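## Task

Nests N1 to N4 hold plates C15, C51, C16 and C61 in an unknown arrangement; read the ID labels to tell which is where. First build a stack in rack S1 with C61 at the bottom, lying flat on the rack floor, then C51, then C15 on top, each upper plate fully seated in the one below, and every plate's labelled short end toward the rack front (the side nearest the viewer). Only once that stack is complete and C16 still sits correctly in its own nest, release the plates and push the START key on post KP until it latches; lighting it up early counts as pressing and fails the job. Then return all four plates to their original nests, each lying flat within the locators with its well A1 at the nest corner marked A1, while START stays latched. Nothing may depend on the robot holding it at the end; open the gripper and move away before finishing.

## Robot and tools

Robot: a single four-axis SCARA arm with a gripper that always stays level. Joints from the base outward: lift (0 to 0.55 m), shoulder (-2 to 2 rad), elbow (-2.8 to 2.8 rad), wrist yaw (-12.566 to 12.566 rad), plus two fingers driven by one command. The commanded point, end_effector_position, sits midway between the rubber pads, roughly 2 to 3 cm behind the fingertips. Fingers point along the gripper's +x and close along its y. Fully open is 0.140 m; fully closed still leaves a 0.066 m gap, so a key gets pressed with one fingertip. Keep the elbow reading at least 0.4 rad away from 0, or the arm can fold and fault.

Scene frame: origin on the table top under the arm base, +z up, +y to the left when facing along +x. Results report the gripper position in metres and orientation as a wxyz quaternion in this frame; the reported position can be slightly wrong, more so far out.

A row is 5 numbers, each in [-1, 1]: dx, dy, dz, rz, opening. The first four are an offset, not a pose: they are expressed in the gripper's own axes and measured from the gripper pose given in the latest result that showed it (before any such result in a scene, or for a second call in the same reply, from where the robot is when the action begins). Scale: 1.0 equals 0.6 m, or 180 degrees for rz; rz rotates about the gripper z, from +x toward +y. No tilt exists. Opening is absolute: +1 fully open, -1 closed; closing from full open takes at least about 0.6 s. Because offsets come from the measured pose, repeating a small push against something rigid adds no force, but against something yielding it goes further. An all-zero row is not a pause; it pulls the hand back to the reference pose.

Tools:
- execute_actions {actions: [...], pictures?}. An empty list just returns the current state. One action {rows: up to 15 rows, steps: up to 15} runs one row per 1/30 s step, the last row repeating to fill the steps (default 15). Every row is relative to the same reference pose, not chained. A wait is {steps: n} with n at most 300, counted from the previous result. Only one item per call; a rejected call does nothing.
- move {target: one row, speed: 0.002 to 0.5 m/s, default 0.25; rotation up to twice that in rad/s}. Straight path toward the offset target lasting 0.5 to 10 s (cut off at 10 s). It does not avoid obstacles, can overshoot speed near a straight arm, and turns the short way. The opening is sent at its start. It returns when motion has settled, or 5 s after the path ends.
- wait {seconds: 0 to 10}: lets time pass without new commands.
- zoom_image {camera: cam_high | cam_low | cam_wrist, region: [x0, y0, x1, y1] pixels, top-left origin, at most 504x504}: enlarged view of the last image, useful for reading ID labels and A1 marks.
- finished_scene {scene: current scene number}: ends the scene irreversibly and reports success. Replying with no tool call also ends everything.

Each step the command is limited to within 70 mm and 16 degrees of the measured pose, then damped inverse kinematics drives the joints. A far target may need several actions; afterwards the arm only continues to the last clipped pose, so check the reported pose and send the remainder. The simulation keeps running while you compose a reply.

Result lines: the state line (pose); Joint positions (lift, shoulder, elbow, wrist yaw, then finger gap in metres); grip_measured (finger opening on the command scale, possibly off by about 1 mm); Hand target (where the controller now heads); HELD marks steps whose row was partly or wholly not sent; pose unreachable means the clearance check altered or blocked the command. A move adds a move: line with the ending (done, off_target, moving, held, fault), active limits (paced = command clipped; held = some steps blocked, after which the arm may jump faster than speed), and distance to target.

Gripping: to hold, command an opening below grip_measured; about 0.04 lower is firm, less is gentler. Pad force tops out near 18 N; fast closes squeeze harder.

Cameras: cam_high, cam_low, cam_wrist, each 504x504, with calibration given in the results. On any labelled item, well A1 lies at the labelled short end, in the corner opposite the labelled long side.

Avoid: hard or fast contact (force grows with speed and with how far the target lies past contact); torque overloads (lift 54 N, shoulder 8.1 N m, elbow 4.05 N m, wrist yaw 1.35 N m, including held weight), which halt the arm 10 s; holding loads long, since motors warn from 85 °C and brake at 100 °C; dropping plates from more than a few millimetres; knocking anything off the table. Loose items may occasionally be nudged by outside pushes, so recheck before placing.

Each tool is called after "Request:" as a command line: name --argument value for each argument, lists and objects as JSON in quotes; but a table of rows of numbers goes row by row, as --pt "numbers of a row", without its own name.

## Session

Request:
execute_actions --actions '[]'

Scene clock: 0.00 s of 15600.00 s.
end_effector_position=(+0.4631, +0.1560, +0.1138) grip_measured=+1.00 end_effector_quat_wxyz=(+0.986, +0.000, +0.000, +0.169)
Joint positions: [ 0.109  1.617  0.735 -2.013  0.14 ]
Hand target: +0.463, +0.156, +0.114; +0.986, +0.000, +0.000, +0.169
camera_calibration (this result's frames):
cam_wrist: T_world_to_cam=[[0.330168, -0.943922, 0.00123328, 0.00291633], [-0.569804, -0.200349, -0.796984, 0.372547], [0.752538, 0.262436, -0.603999, -0.225278], [0, 0, 0, 1]] pos_world=[0.380846, 0.136513, 0.160843]

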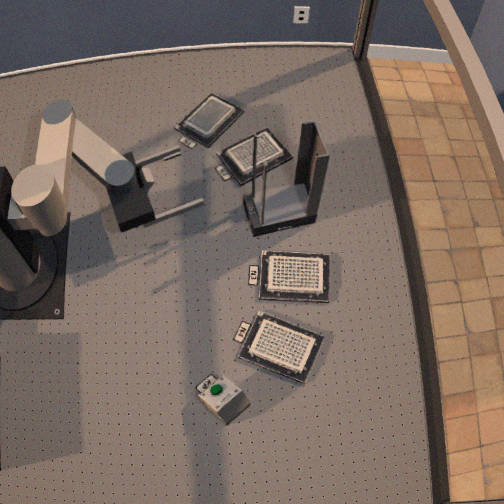

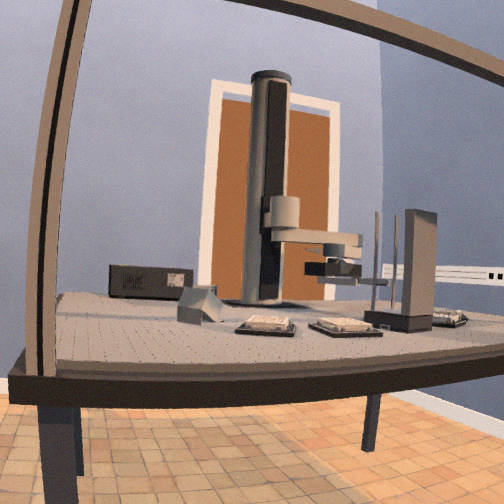

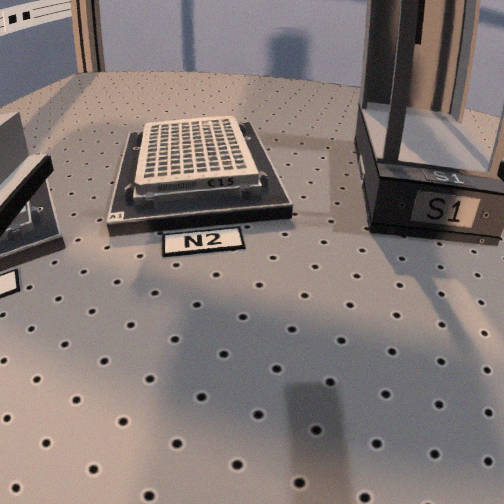

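Request:
zoom_image --camera "cam_wrist" --region '[95, 100, 305, 250]'

Request:
zoom_image --camera "cam_high" --region '[165, 85, 335, 245]'

Request:
zoom_image --camera "cam_high" --region '[225, 240, 345, 390]'

Request:
zoom_image --camera "cam_high" --region '[185, 360, 265, 435]'

Request:
zoom_image --camera "cam_low" --region '[300, 305, 390, 345]'

Region (95, 100, 305, 250) of cam_wrist's 504x504 image, scaled by 2.400, with more detail than that image has; it fills the top 360 rows of this view, and the rest is white.

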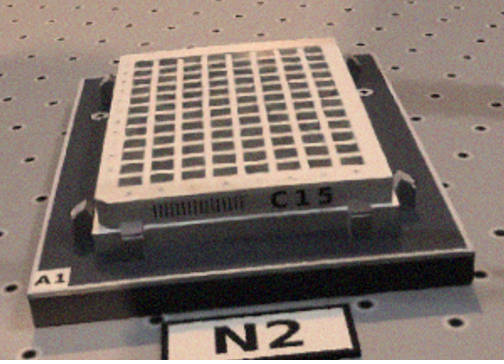

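Region (165, 85, 335, 245) of cam_high's 504x504 image, scaled by 2.965, with more detail than that image has; it fills the top 474 rows of this view, and the rest is white.

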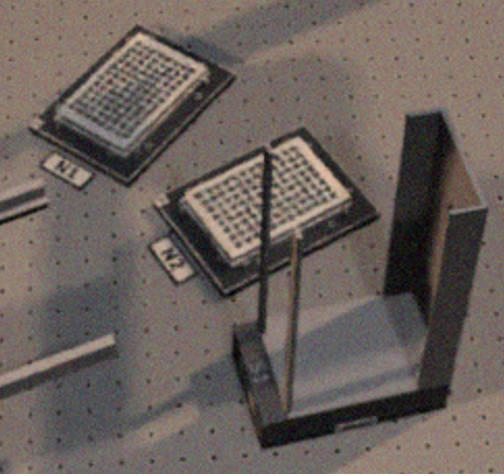

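Region (225, 240, 345, 390) of cam_high's 504x504 image, scaled by 3.360, with more detail than that image has; it fills the left 403 columns of this view, and the rest is white.

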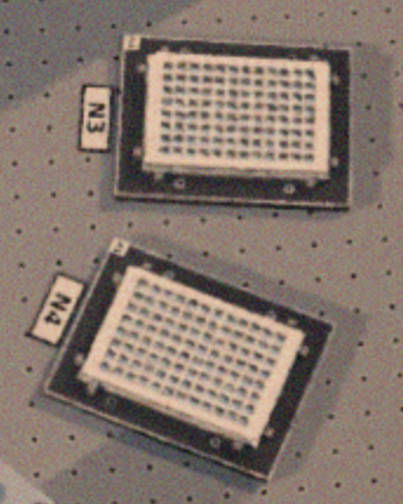

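Region (185, 360, 265, 435) of cam_high's 504x504 image, scaled by 6.300, with more detail than that image has; it fills the top 472 rows of this view, and the rest is white.

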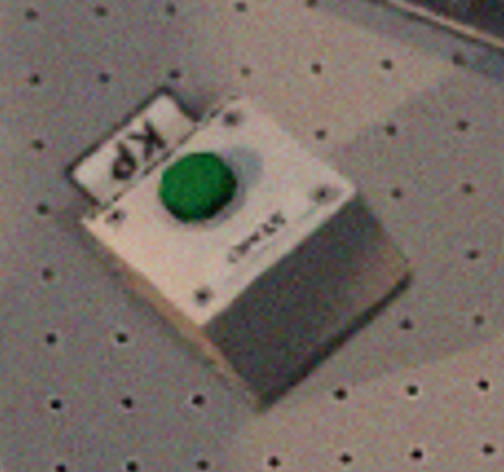

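Region (300, 305, 390, 345) of cam_low's 504x504 image, scaled by 5.600, with more detail than that image has.

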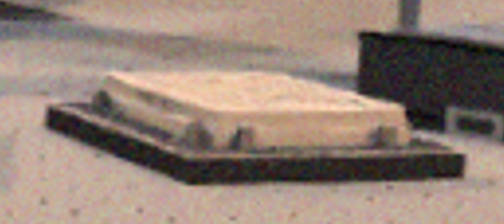

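Request:
move --target '[0.1687, 0.3171, -0.023, 0.1609, 0]' --speed 0.45

Request:
zoom_image --camera "cam_wrist" --region '[110, 300, 278, 440]'

Request:
zoom_image --camera "cam_wrist" --region '[278, 300, 446, 440]'

Request:
zoom_image --camera "cam_wrist" --region '[170, 150, 370, 230]'

Request:
move --target '[-0.1147, -0.2275, 0, -0.1089, 0]' --speed 0.45

Request:
zoom_image --camera "cam_wrist" --region '[149, 230, 275, 330]'

Request:
zoom_image --camera "cam_wrist" --region '[275, 230, 401, 330]'

Request:
zoom_image --camera "cam_wrist" --region '[182, 125, 350, 185]'

Request:
move --target '[-0.0961, -0.2281, 0, -0.0917, 0]' --speed 0.45

Request:
zoom_image --camera "cam_wrist" --region '[135, 160, 275, 270]'

Request:
zoom_image --camera "cam_wrist" --region '[275, 160, 415, 270]'

Request:
zoom_image --camera "cam_wrist" --region '[180, 80, 360, 160]'

Request:
move --target '[0.0202, -0.2352, 0, -0.1089, 0]' --speed 0.45

Request:
zoom_image --camera "cam_wrist" --region '[149, 230, 275, 330]'

Request:
zoom_image --camera "cam_wrist" --region '[275, 230, 401, 330]'

Request:
zoom_image --camera "cam_wrist" --region '[182, 125, 350, 185]'

Request:
move --target '[0.0456, -0.2578, 0, -0.1083, 0]' --speed 0.45

Request:
zoom_image --camera "cam_wrist" --region '[110, 300, 278, 440]'

Request:
zoom_image --camera "cam_wrist" --region '[278, 300, 446, 440]'

Request:
zoom_image --camera "cam_wrist" --region '[170, 150, 370, 230]'

Request:
move --target '[-0.1546, -0.2258, 0.05, -0.1178, 0]' --speed 0.45

Scene clock: 114.23 s of 15600.00 s.
end_effector_position=(+0.4951, +0.3692, +0.1001) grip_measured=+0.00 end_effector_quat_wxyz=(+0.912, +0.000, +0.000, +0.410)
Joint positions: [ 0.095  1.615  1.463 -2.232  0.103]
Hand target: +0.495, +0.369, +0.100; +0.912, +0.000, +0.000, +0.410
Off the commanded pose: 0.000 m, 0 deg.
After step 90, 110.20 s passed at rest.
move: done
camera_calibration (this result's frames):
cam_wrist: T_world_to_cam=[[0.746386, -0.665512, 0.00123328, -0.11528], [-0.401236, -0.451471, -0.796984, 0.431797], [0.53096, 0.594363, -0.603999, -0.32652], [0, 0, 0, 1]] pos_world=[0.432665, 0.312295, 0.147059]

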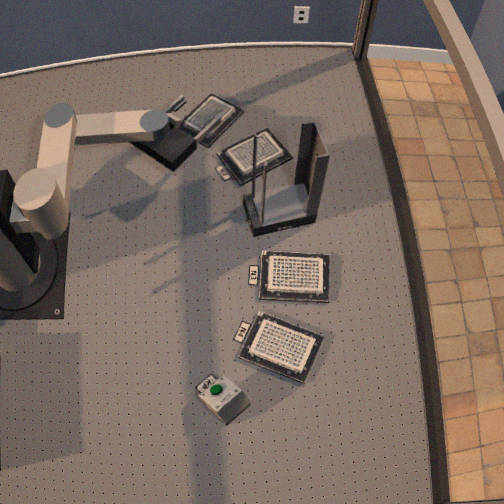

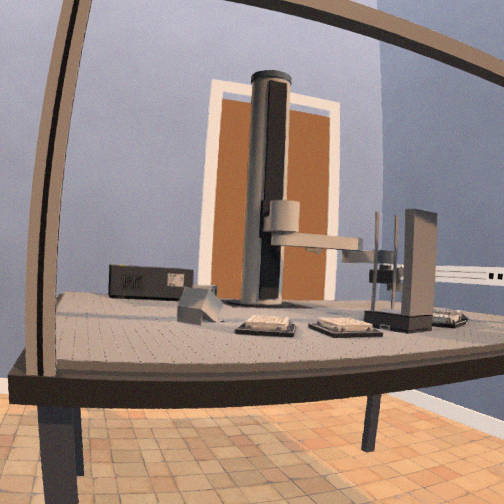

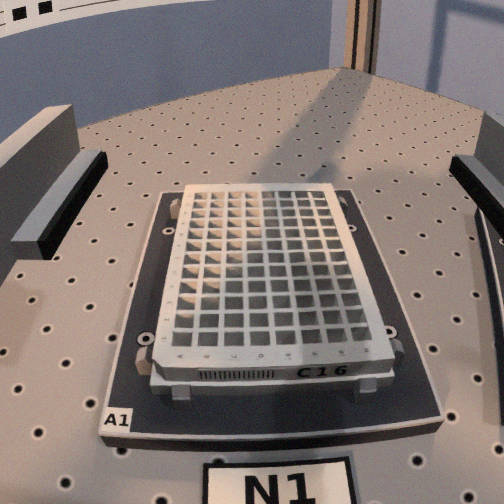

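Region (110, 300, 278, 440) of cam_wrist's 504x504 image, scaled by 3.000, with more detail than that image has.

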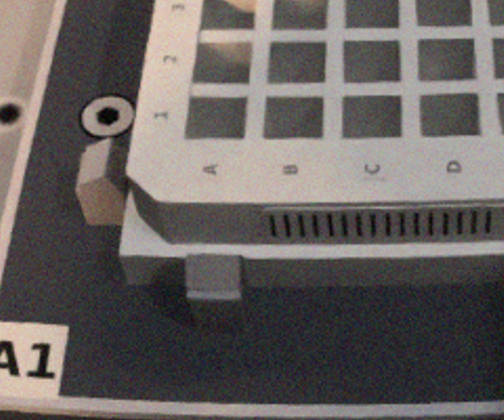

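Region (278, 300, 446, 440) of cam_wrist's 504x504 image, scaled by 3.000, with more detail than that image has.

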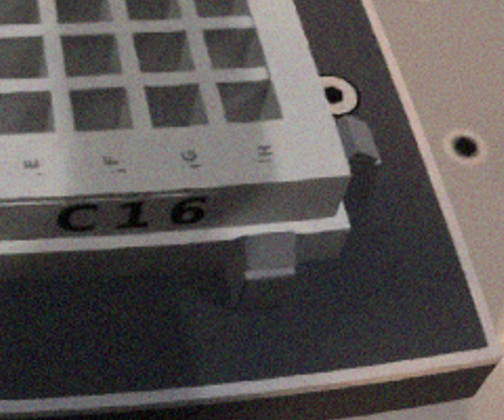

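Region (170, 150, 370, 230) of cam_wrist's 504x504 image, scaled by 2.520, with more detail than that image has; it fills the top 202 rows of this view, and the rest is white.

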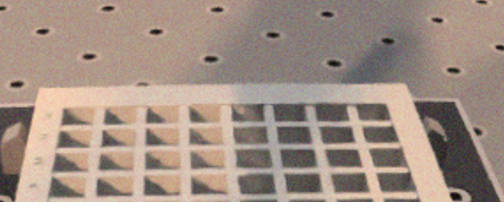

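Scene clock: 115.03 s of 15600.00 s.
end_effector_position=(+0.5517, +0.2269, +0.1000) grip_measured=+0.00 end_effector_quat_wxyz=(+0.969, +0.000, +0.000, +0.249)
Joint positions: [ 0.095  1.411  1.221 -2.13   0.103]
Hand target: +0.552, +0.227, +0.100; +0.968, +0.000, +0.000, +0.249
Off the commanded pose: 0.000 m, 0 deg.
move: done
camera_calibration (this result's frames):
cam_wrist: T_world_to_cam=[[0.479061, -0.877781, 0.00123328, -0.056543], [-0.529709, -0.290215, -0.796984, 0.424535], [0.699935, 0.38115, -0.603999, -0.316832], [0, 0, 0, 1]] pos_world=[0.473729, 0.194335, 0.147051]

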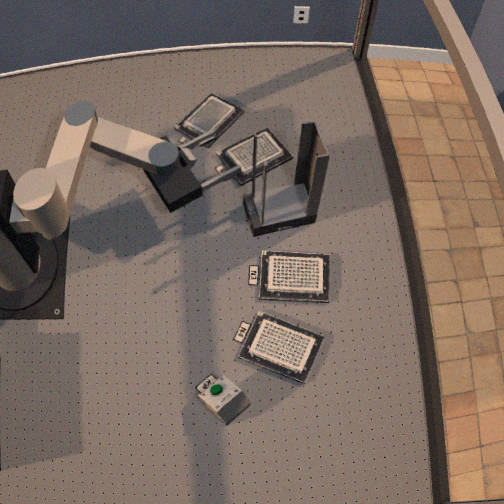

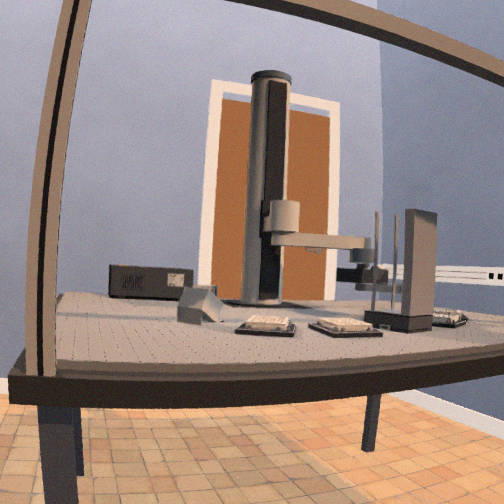

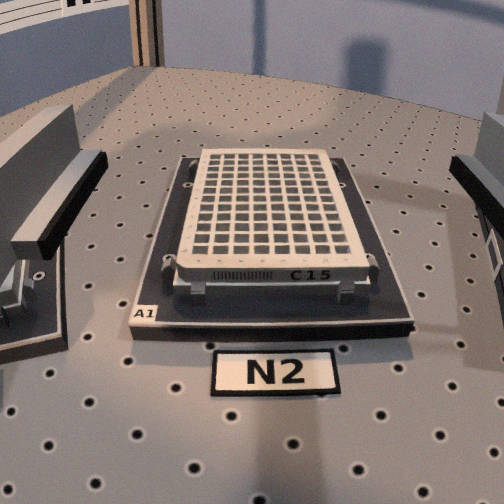

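Region (149, 230, 275, 330) of cam_wrist's 504x504 image, scaled by 4.000, with more detail than that image has; it fills the top 400 rows of this view, and the rest is white.

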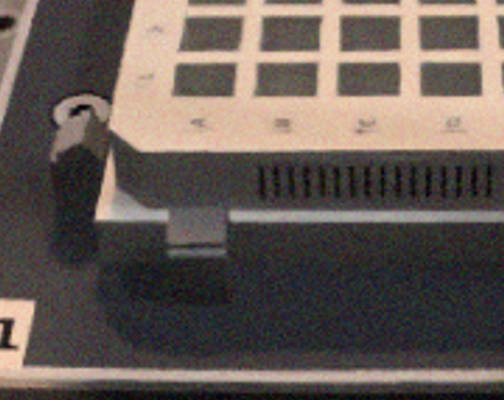

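Region (275, 230, 401, 330) of cam_wrist's 504x504 image, scaled by 4.000, with more detail than that image has; it fills the top 400 rows of this view, and the rest is white.

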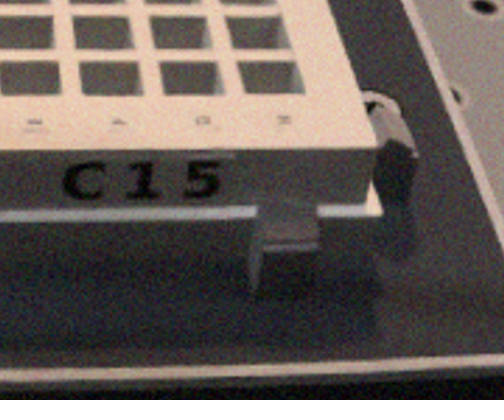

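Region (182, 125, 350, 185) of cam_wrist's 504x504 image, scaled by 3.000, with more detail than that image has; it fills the top 180 rows of this view, and the rest is white.

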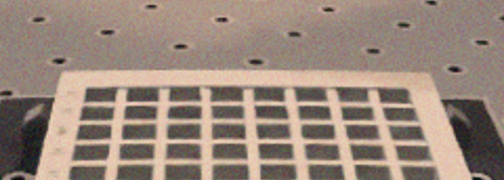

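Scene clock: 115.87 s of 15600.00 s.
end_effector_position=(+0.5671, +0.0790, +0.1000) grip_measured=+0.00 end_effector_quat_wxyz=(+0.994, +0.000, +0.000, +0.107)
Joint positions: [ 0.095  1.109  1.037 -1.932  0.103]
Hand target: +0.567, +0.079, +0.100; +0.994, +0.000, +0.000, +0.107
Off the commanded pose: 0.000 m, 0 deg.
move: done
camera_calibration (this result's frames):
cam_wrist: T_world_to_cam=[[0.209063, -0.977901, 0.00123328, -0.0327529], [-0.590447, -0.127236, -0.796984, 0.411305], [0.779529, 0.165892, -0.603999, -0.299338], [0, 0, 0, 1]] pos_world=[0.483044, 0.0699613, 0.147044]

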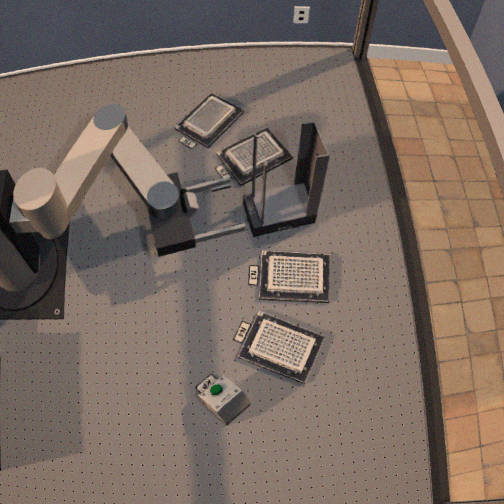

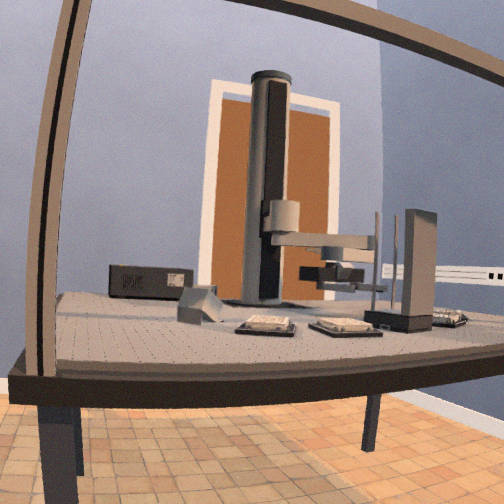

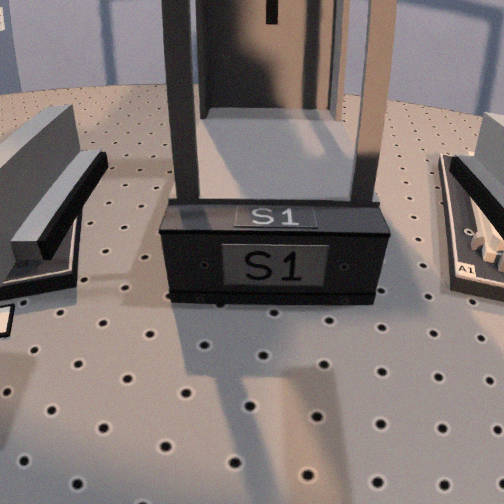

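Region (135, 160, 275, 270) of cam_wrist's 504x504 image, scaled by 3.600, with more detail than that image has; it fills the top 396 rows of this view, and the rest is white.

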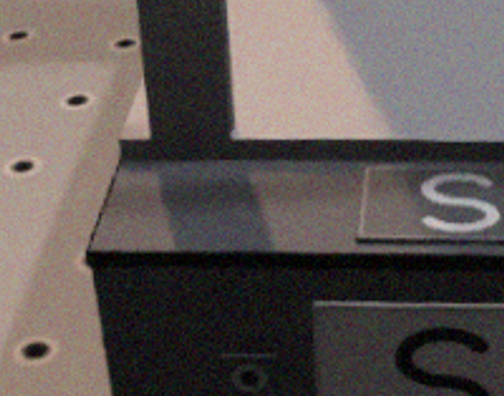

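Region (275, 160, 415, 270) of cam_wrist's 504x504 image, scaled by 3.600, with more detail than that image has; it fills the top 396 rows of this view, and the rest is white.

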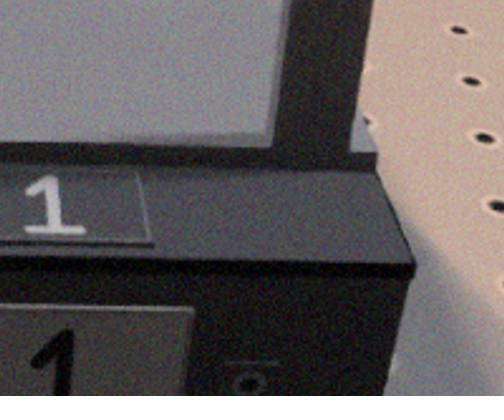

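Region (180, 80, 360, 160) of cam_wrist's 504x504 image, scaled by 2.800, with more detail than that image has.

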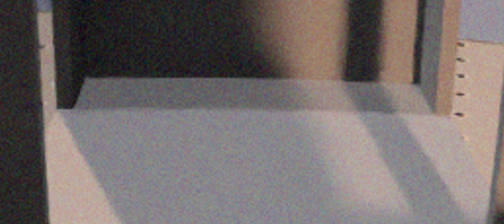

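Scene clock: 116.73 s of 15600.00 s.
end_effector_position=(+0.6088, -0.0564, +0.1000) grip_measured=+0.00 end_effector_quat_wxyz=(+0.998, +0.000, +0.000, -0.064)
Joint positions: [ 0.095  0.725  1.209 -2.063  0.103]
Hand target: +0.609, -0.056, +0.100; +0.998, +0.000, +0.000, -0.064
Off the commanded pose: 0.000 m, 0 deg.
move: done
camera_calibration (this result's frames):
cam_wrist: T_world_to_cam=[[-0.13107, -0.991372, 0.00123328, 0.0323778], [-0.598918, 0.078192, -0.796984, 0.435462], [0.790012, -0.1052, -0.603999, -0.331081], [0, 0, 0, 1]] pos_world=[0.526607, -0.0367807, 0.147044]

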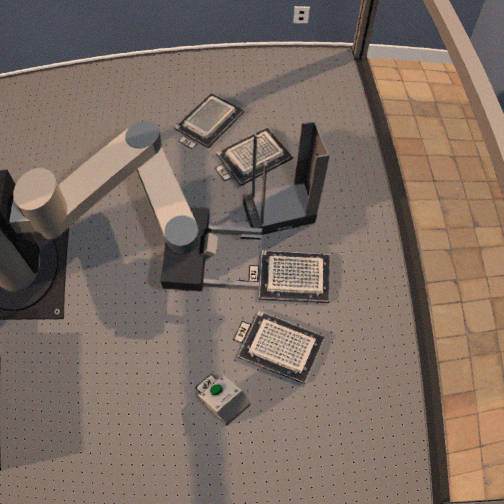

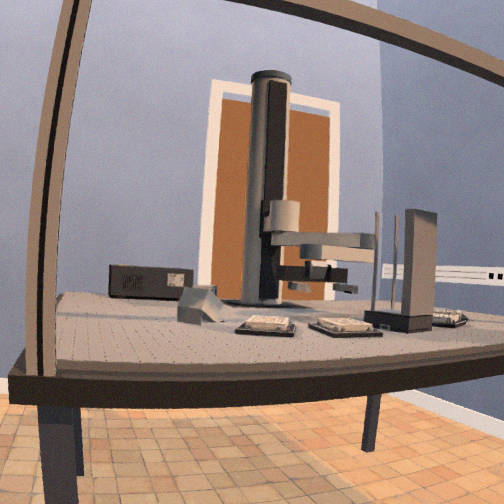

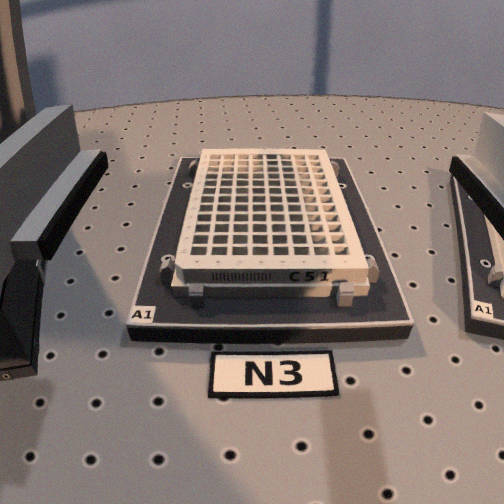

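Region (149, 230, 275, 330) of cam_wrist's 504x504 image, scaled by 4.000, with more detail than that image has; it fills the top 400 rows of this view, and the rest is white.

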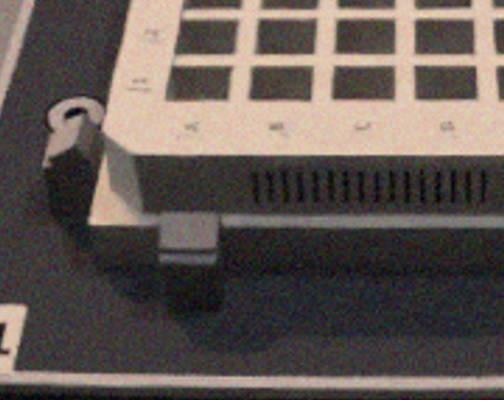

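Region (275, 230, 401, 330) of cam_wrist's 504x504 image, scaled by 4.000, with more detail than that image has; it fills the top 400 rows of this view, and the rest is white.

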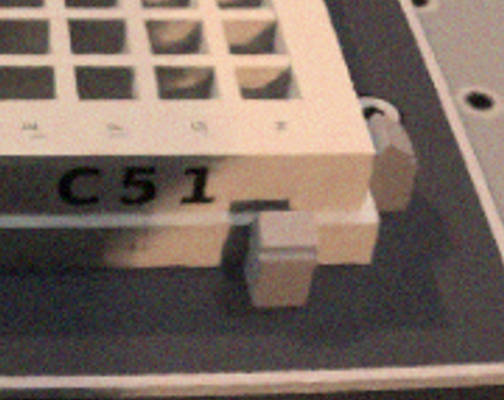

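Region (182, 125, 350, 185) of cam_wrist's 504x504 image, scaled by 3.000, with more detail than that image has; it fills the top 180 rows of this view, and the rest is white.

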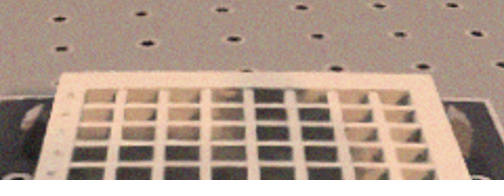

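Scene clock: 117.63 s of 15600.00 s.
end_effector_position=(+0.6160, -0.2135, +0.1000) grip_measured=+0.00 end_effector_quat_wxyz=(+0.973, +0.000, +0.000, -0.232)
Joint positions: [ 0.095  0.307  1.47  -2.246  0.103]
Hand target: +0.616, -0.213, +0.100; +0.973, +0.000, +0.000, -0.232
Off the commanded pose: 0.000 m, 0 deg.
move: done
camera_calibration (this result's frames):
cam_wrist: T_world_to_cam=[[-0.454275, -0.890861, 0.00123328, 0.0982337], [-0.538526, 0.273506, -0.796984, 0.456564], [0.709665, -0.362714, -0.603999, -0.358787], [0, 0, 0, 1]] pos_world=[0.545115, -0.167498, 0.147046]

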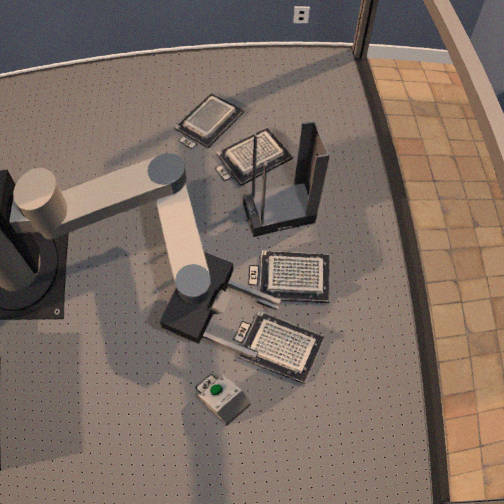

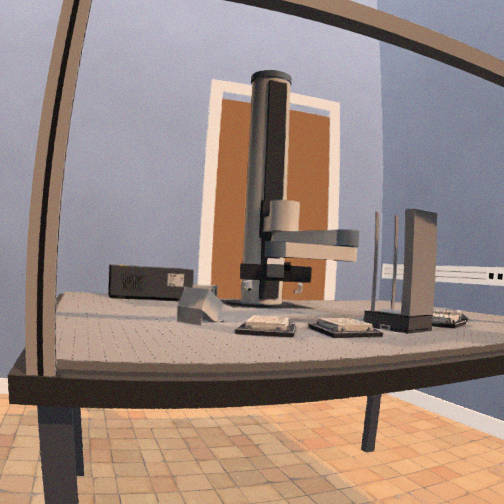

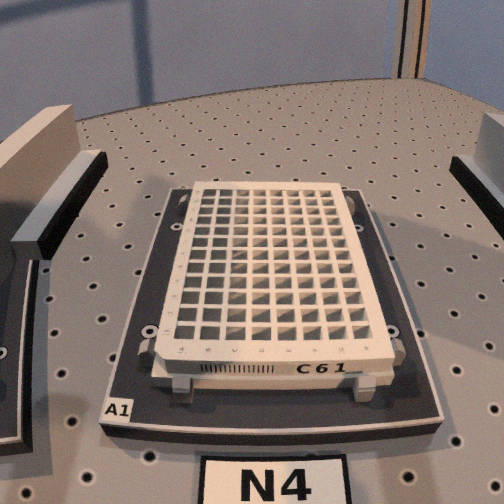

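Region (110, 300, 278, 440) of cam_wrist's 504x504 image, scaled by 3.000, with more detail than that image has.

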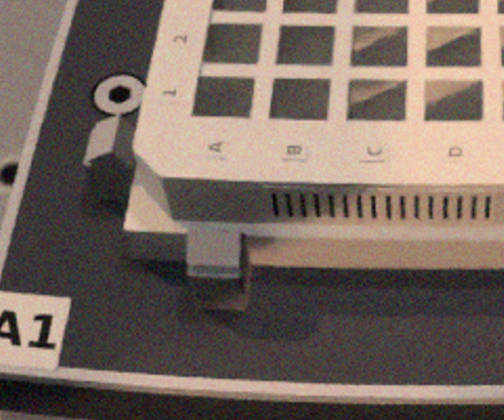

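Region (278, 300, 446, 440) of cam_wrist's 504x504 image, scaled by 3.000, with more detail than that image has.

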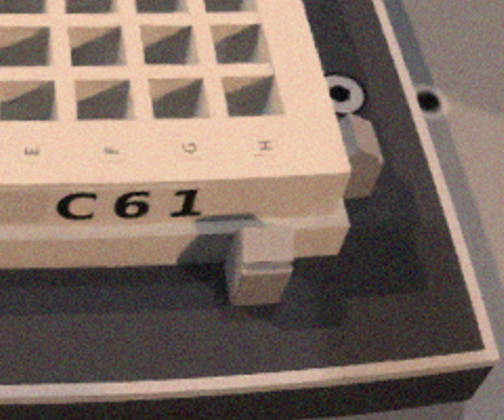

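Region (170, 150, 370, 230) of cam_wrist's 504x504 image, scaled by 2.520, with more detail than that image has; it fills the top 202 rows of this view, and the rest is white.

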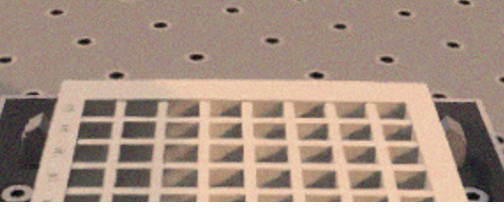

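Scene clock: 118.47 s of 15600.00 s.
end_effector_position=(+0.4719, -0.2925, +0.1301) grip_measured=+0.00 end_effector_quat_wxyz=(+0.913, +0.000, +0.000, -0.408)
Joint positions: [ 0.125  0.144  1.115 -2.098  0.103]
Hand target: +0.472, -0.292, +0.130; +0.913, +0.000, +0.000, -0.407
Off the commanded pose: 0.000 m, 0 deg.
move: done
camera_calibration (this result's frames):
cam_wrist: T_world_to_cam=[[-0.746335, -0.66557, 0.00123328, 0.165978], [-0.402738, 0.450132, -0.796984, 0.41211], [0.529893, -0.595314, -0.603999, -0.250247], [0, 0, 0, 1]] pos_world=[0.422451, -0.224009, 0.177091]

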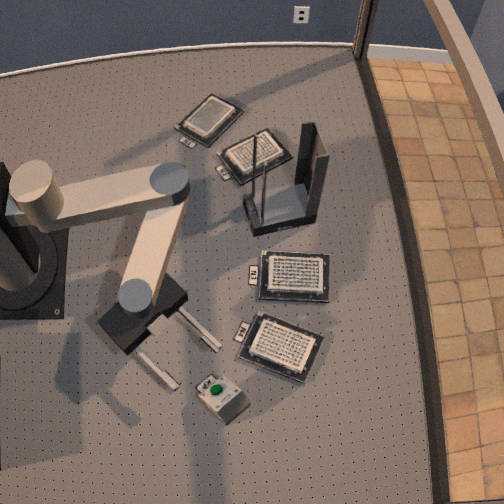

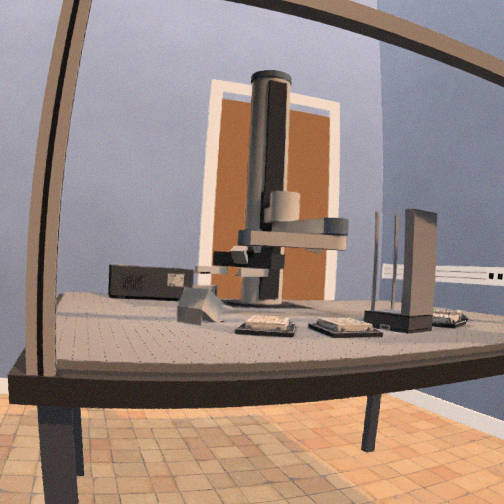

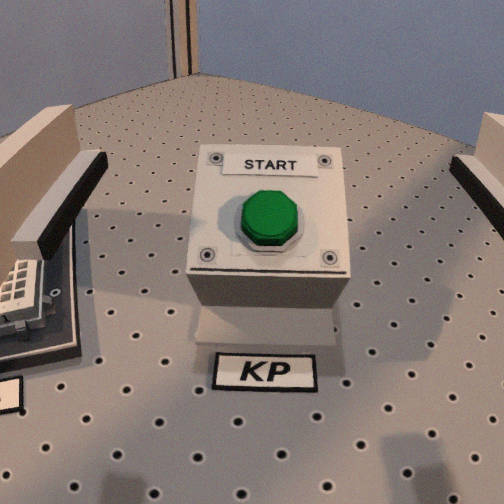

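Request:
zoom_image --camera "cam_low" --region '[355, 295, 445, 345]'

Request:
zoom_image --camera "cam_low" --region '[365, 195, 445, 245]'

Request:
zoom_image --camera "cam_wrist" --region '[180, 135, 360, 295]'

Request:
zoom_image --camera "cam_wrist" --region '[180, 260, 360, 400]'

Request:
zoom_image --camera "cam_low" --region '[165, 275, 245, 335]'

Region (355, 295, 445, 345) of cam_low's 504x504 image, scaled by 5.600, with more detail than that image has.

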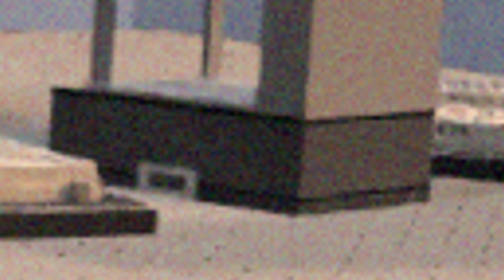

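Region (365, 195, 445, 245) of cam_low's 504x504 image, scaled by 6.300, with more detail than that image has; it fills the top 315 rows of this view, and the rest is white.

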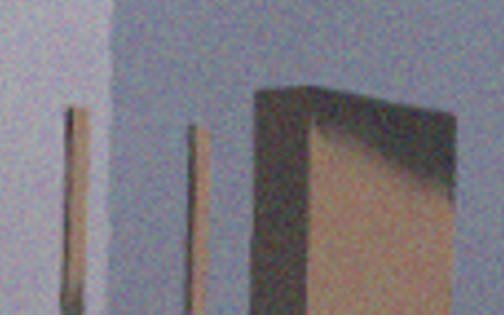

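Region (180, 135, 360, 295) of cam_wrist's 504x504 image, scaled by 2.800, with more detail than that image has.

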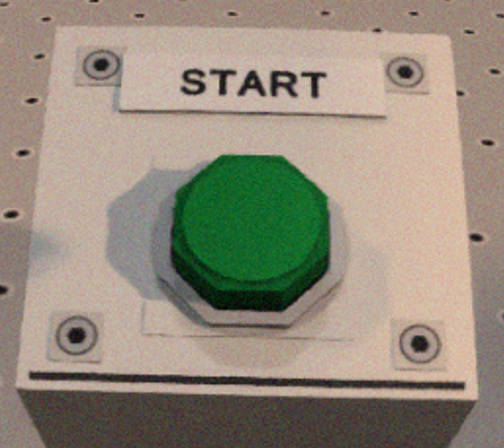

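Region (180, 260, 360, 400) of cam_wrist's 504x504 image, scaled by 2.800, with more detail than that image has.

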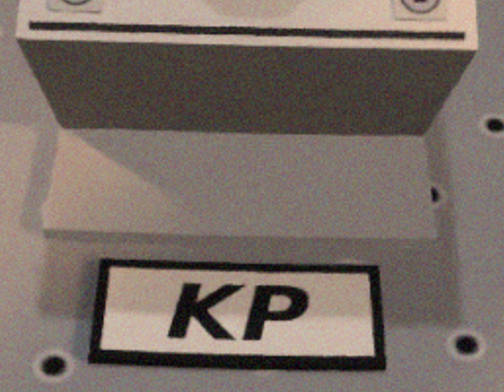

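Region (165, 275, 245, 335) of cam_low's 504x504 image, scaled by 6.300, with more detail than that image has; it fills the top 378 rows of this view, and the rest is white.

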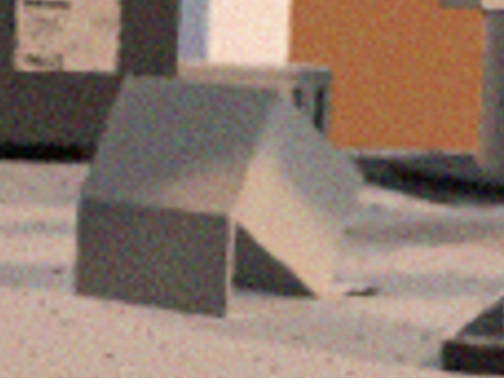

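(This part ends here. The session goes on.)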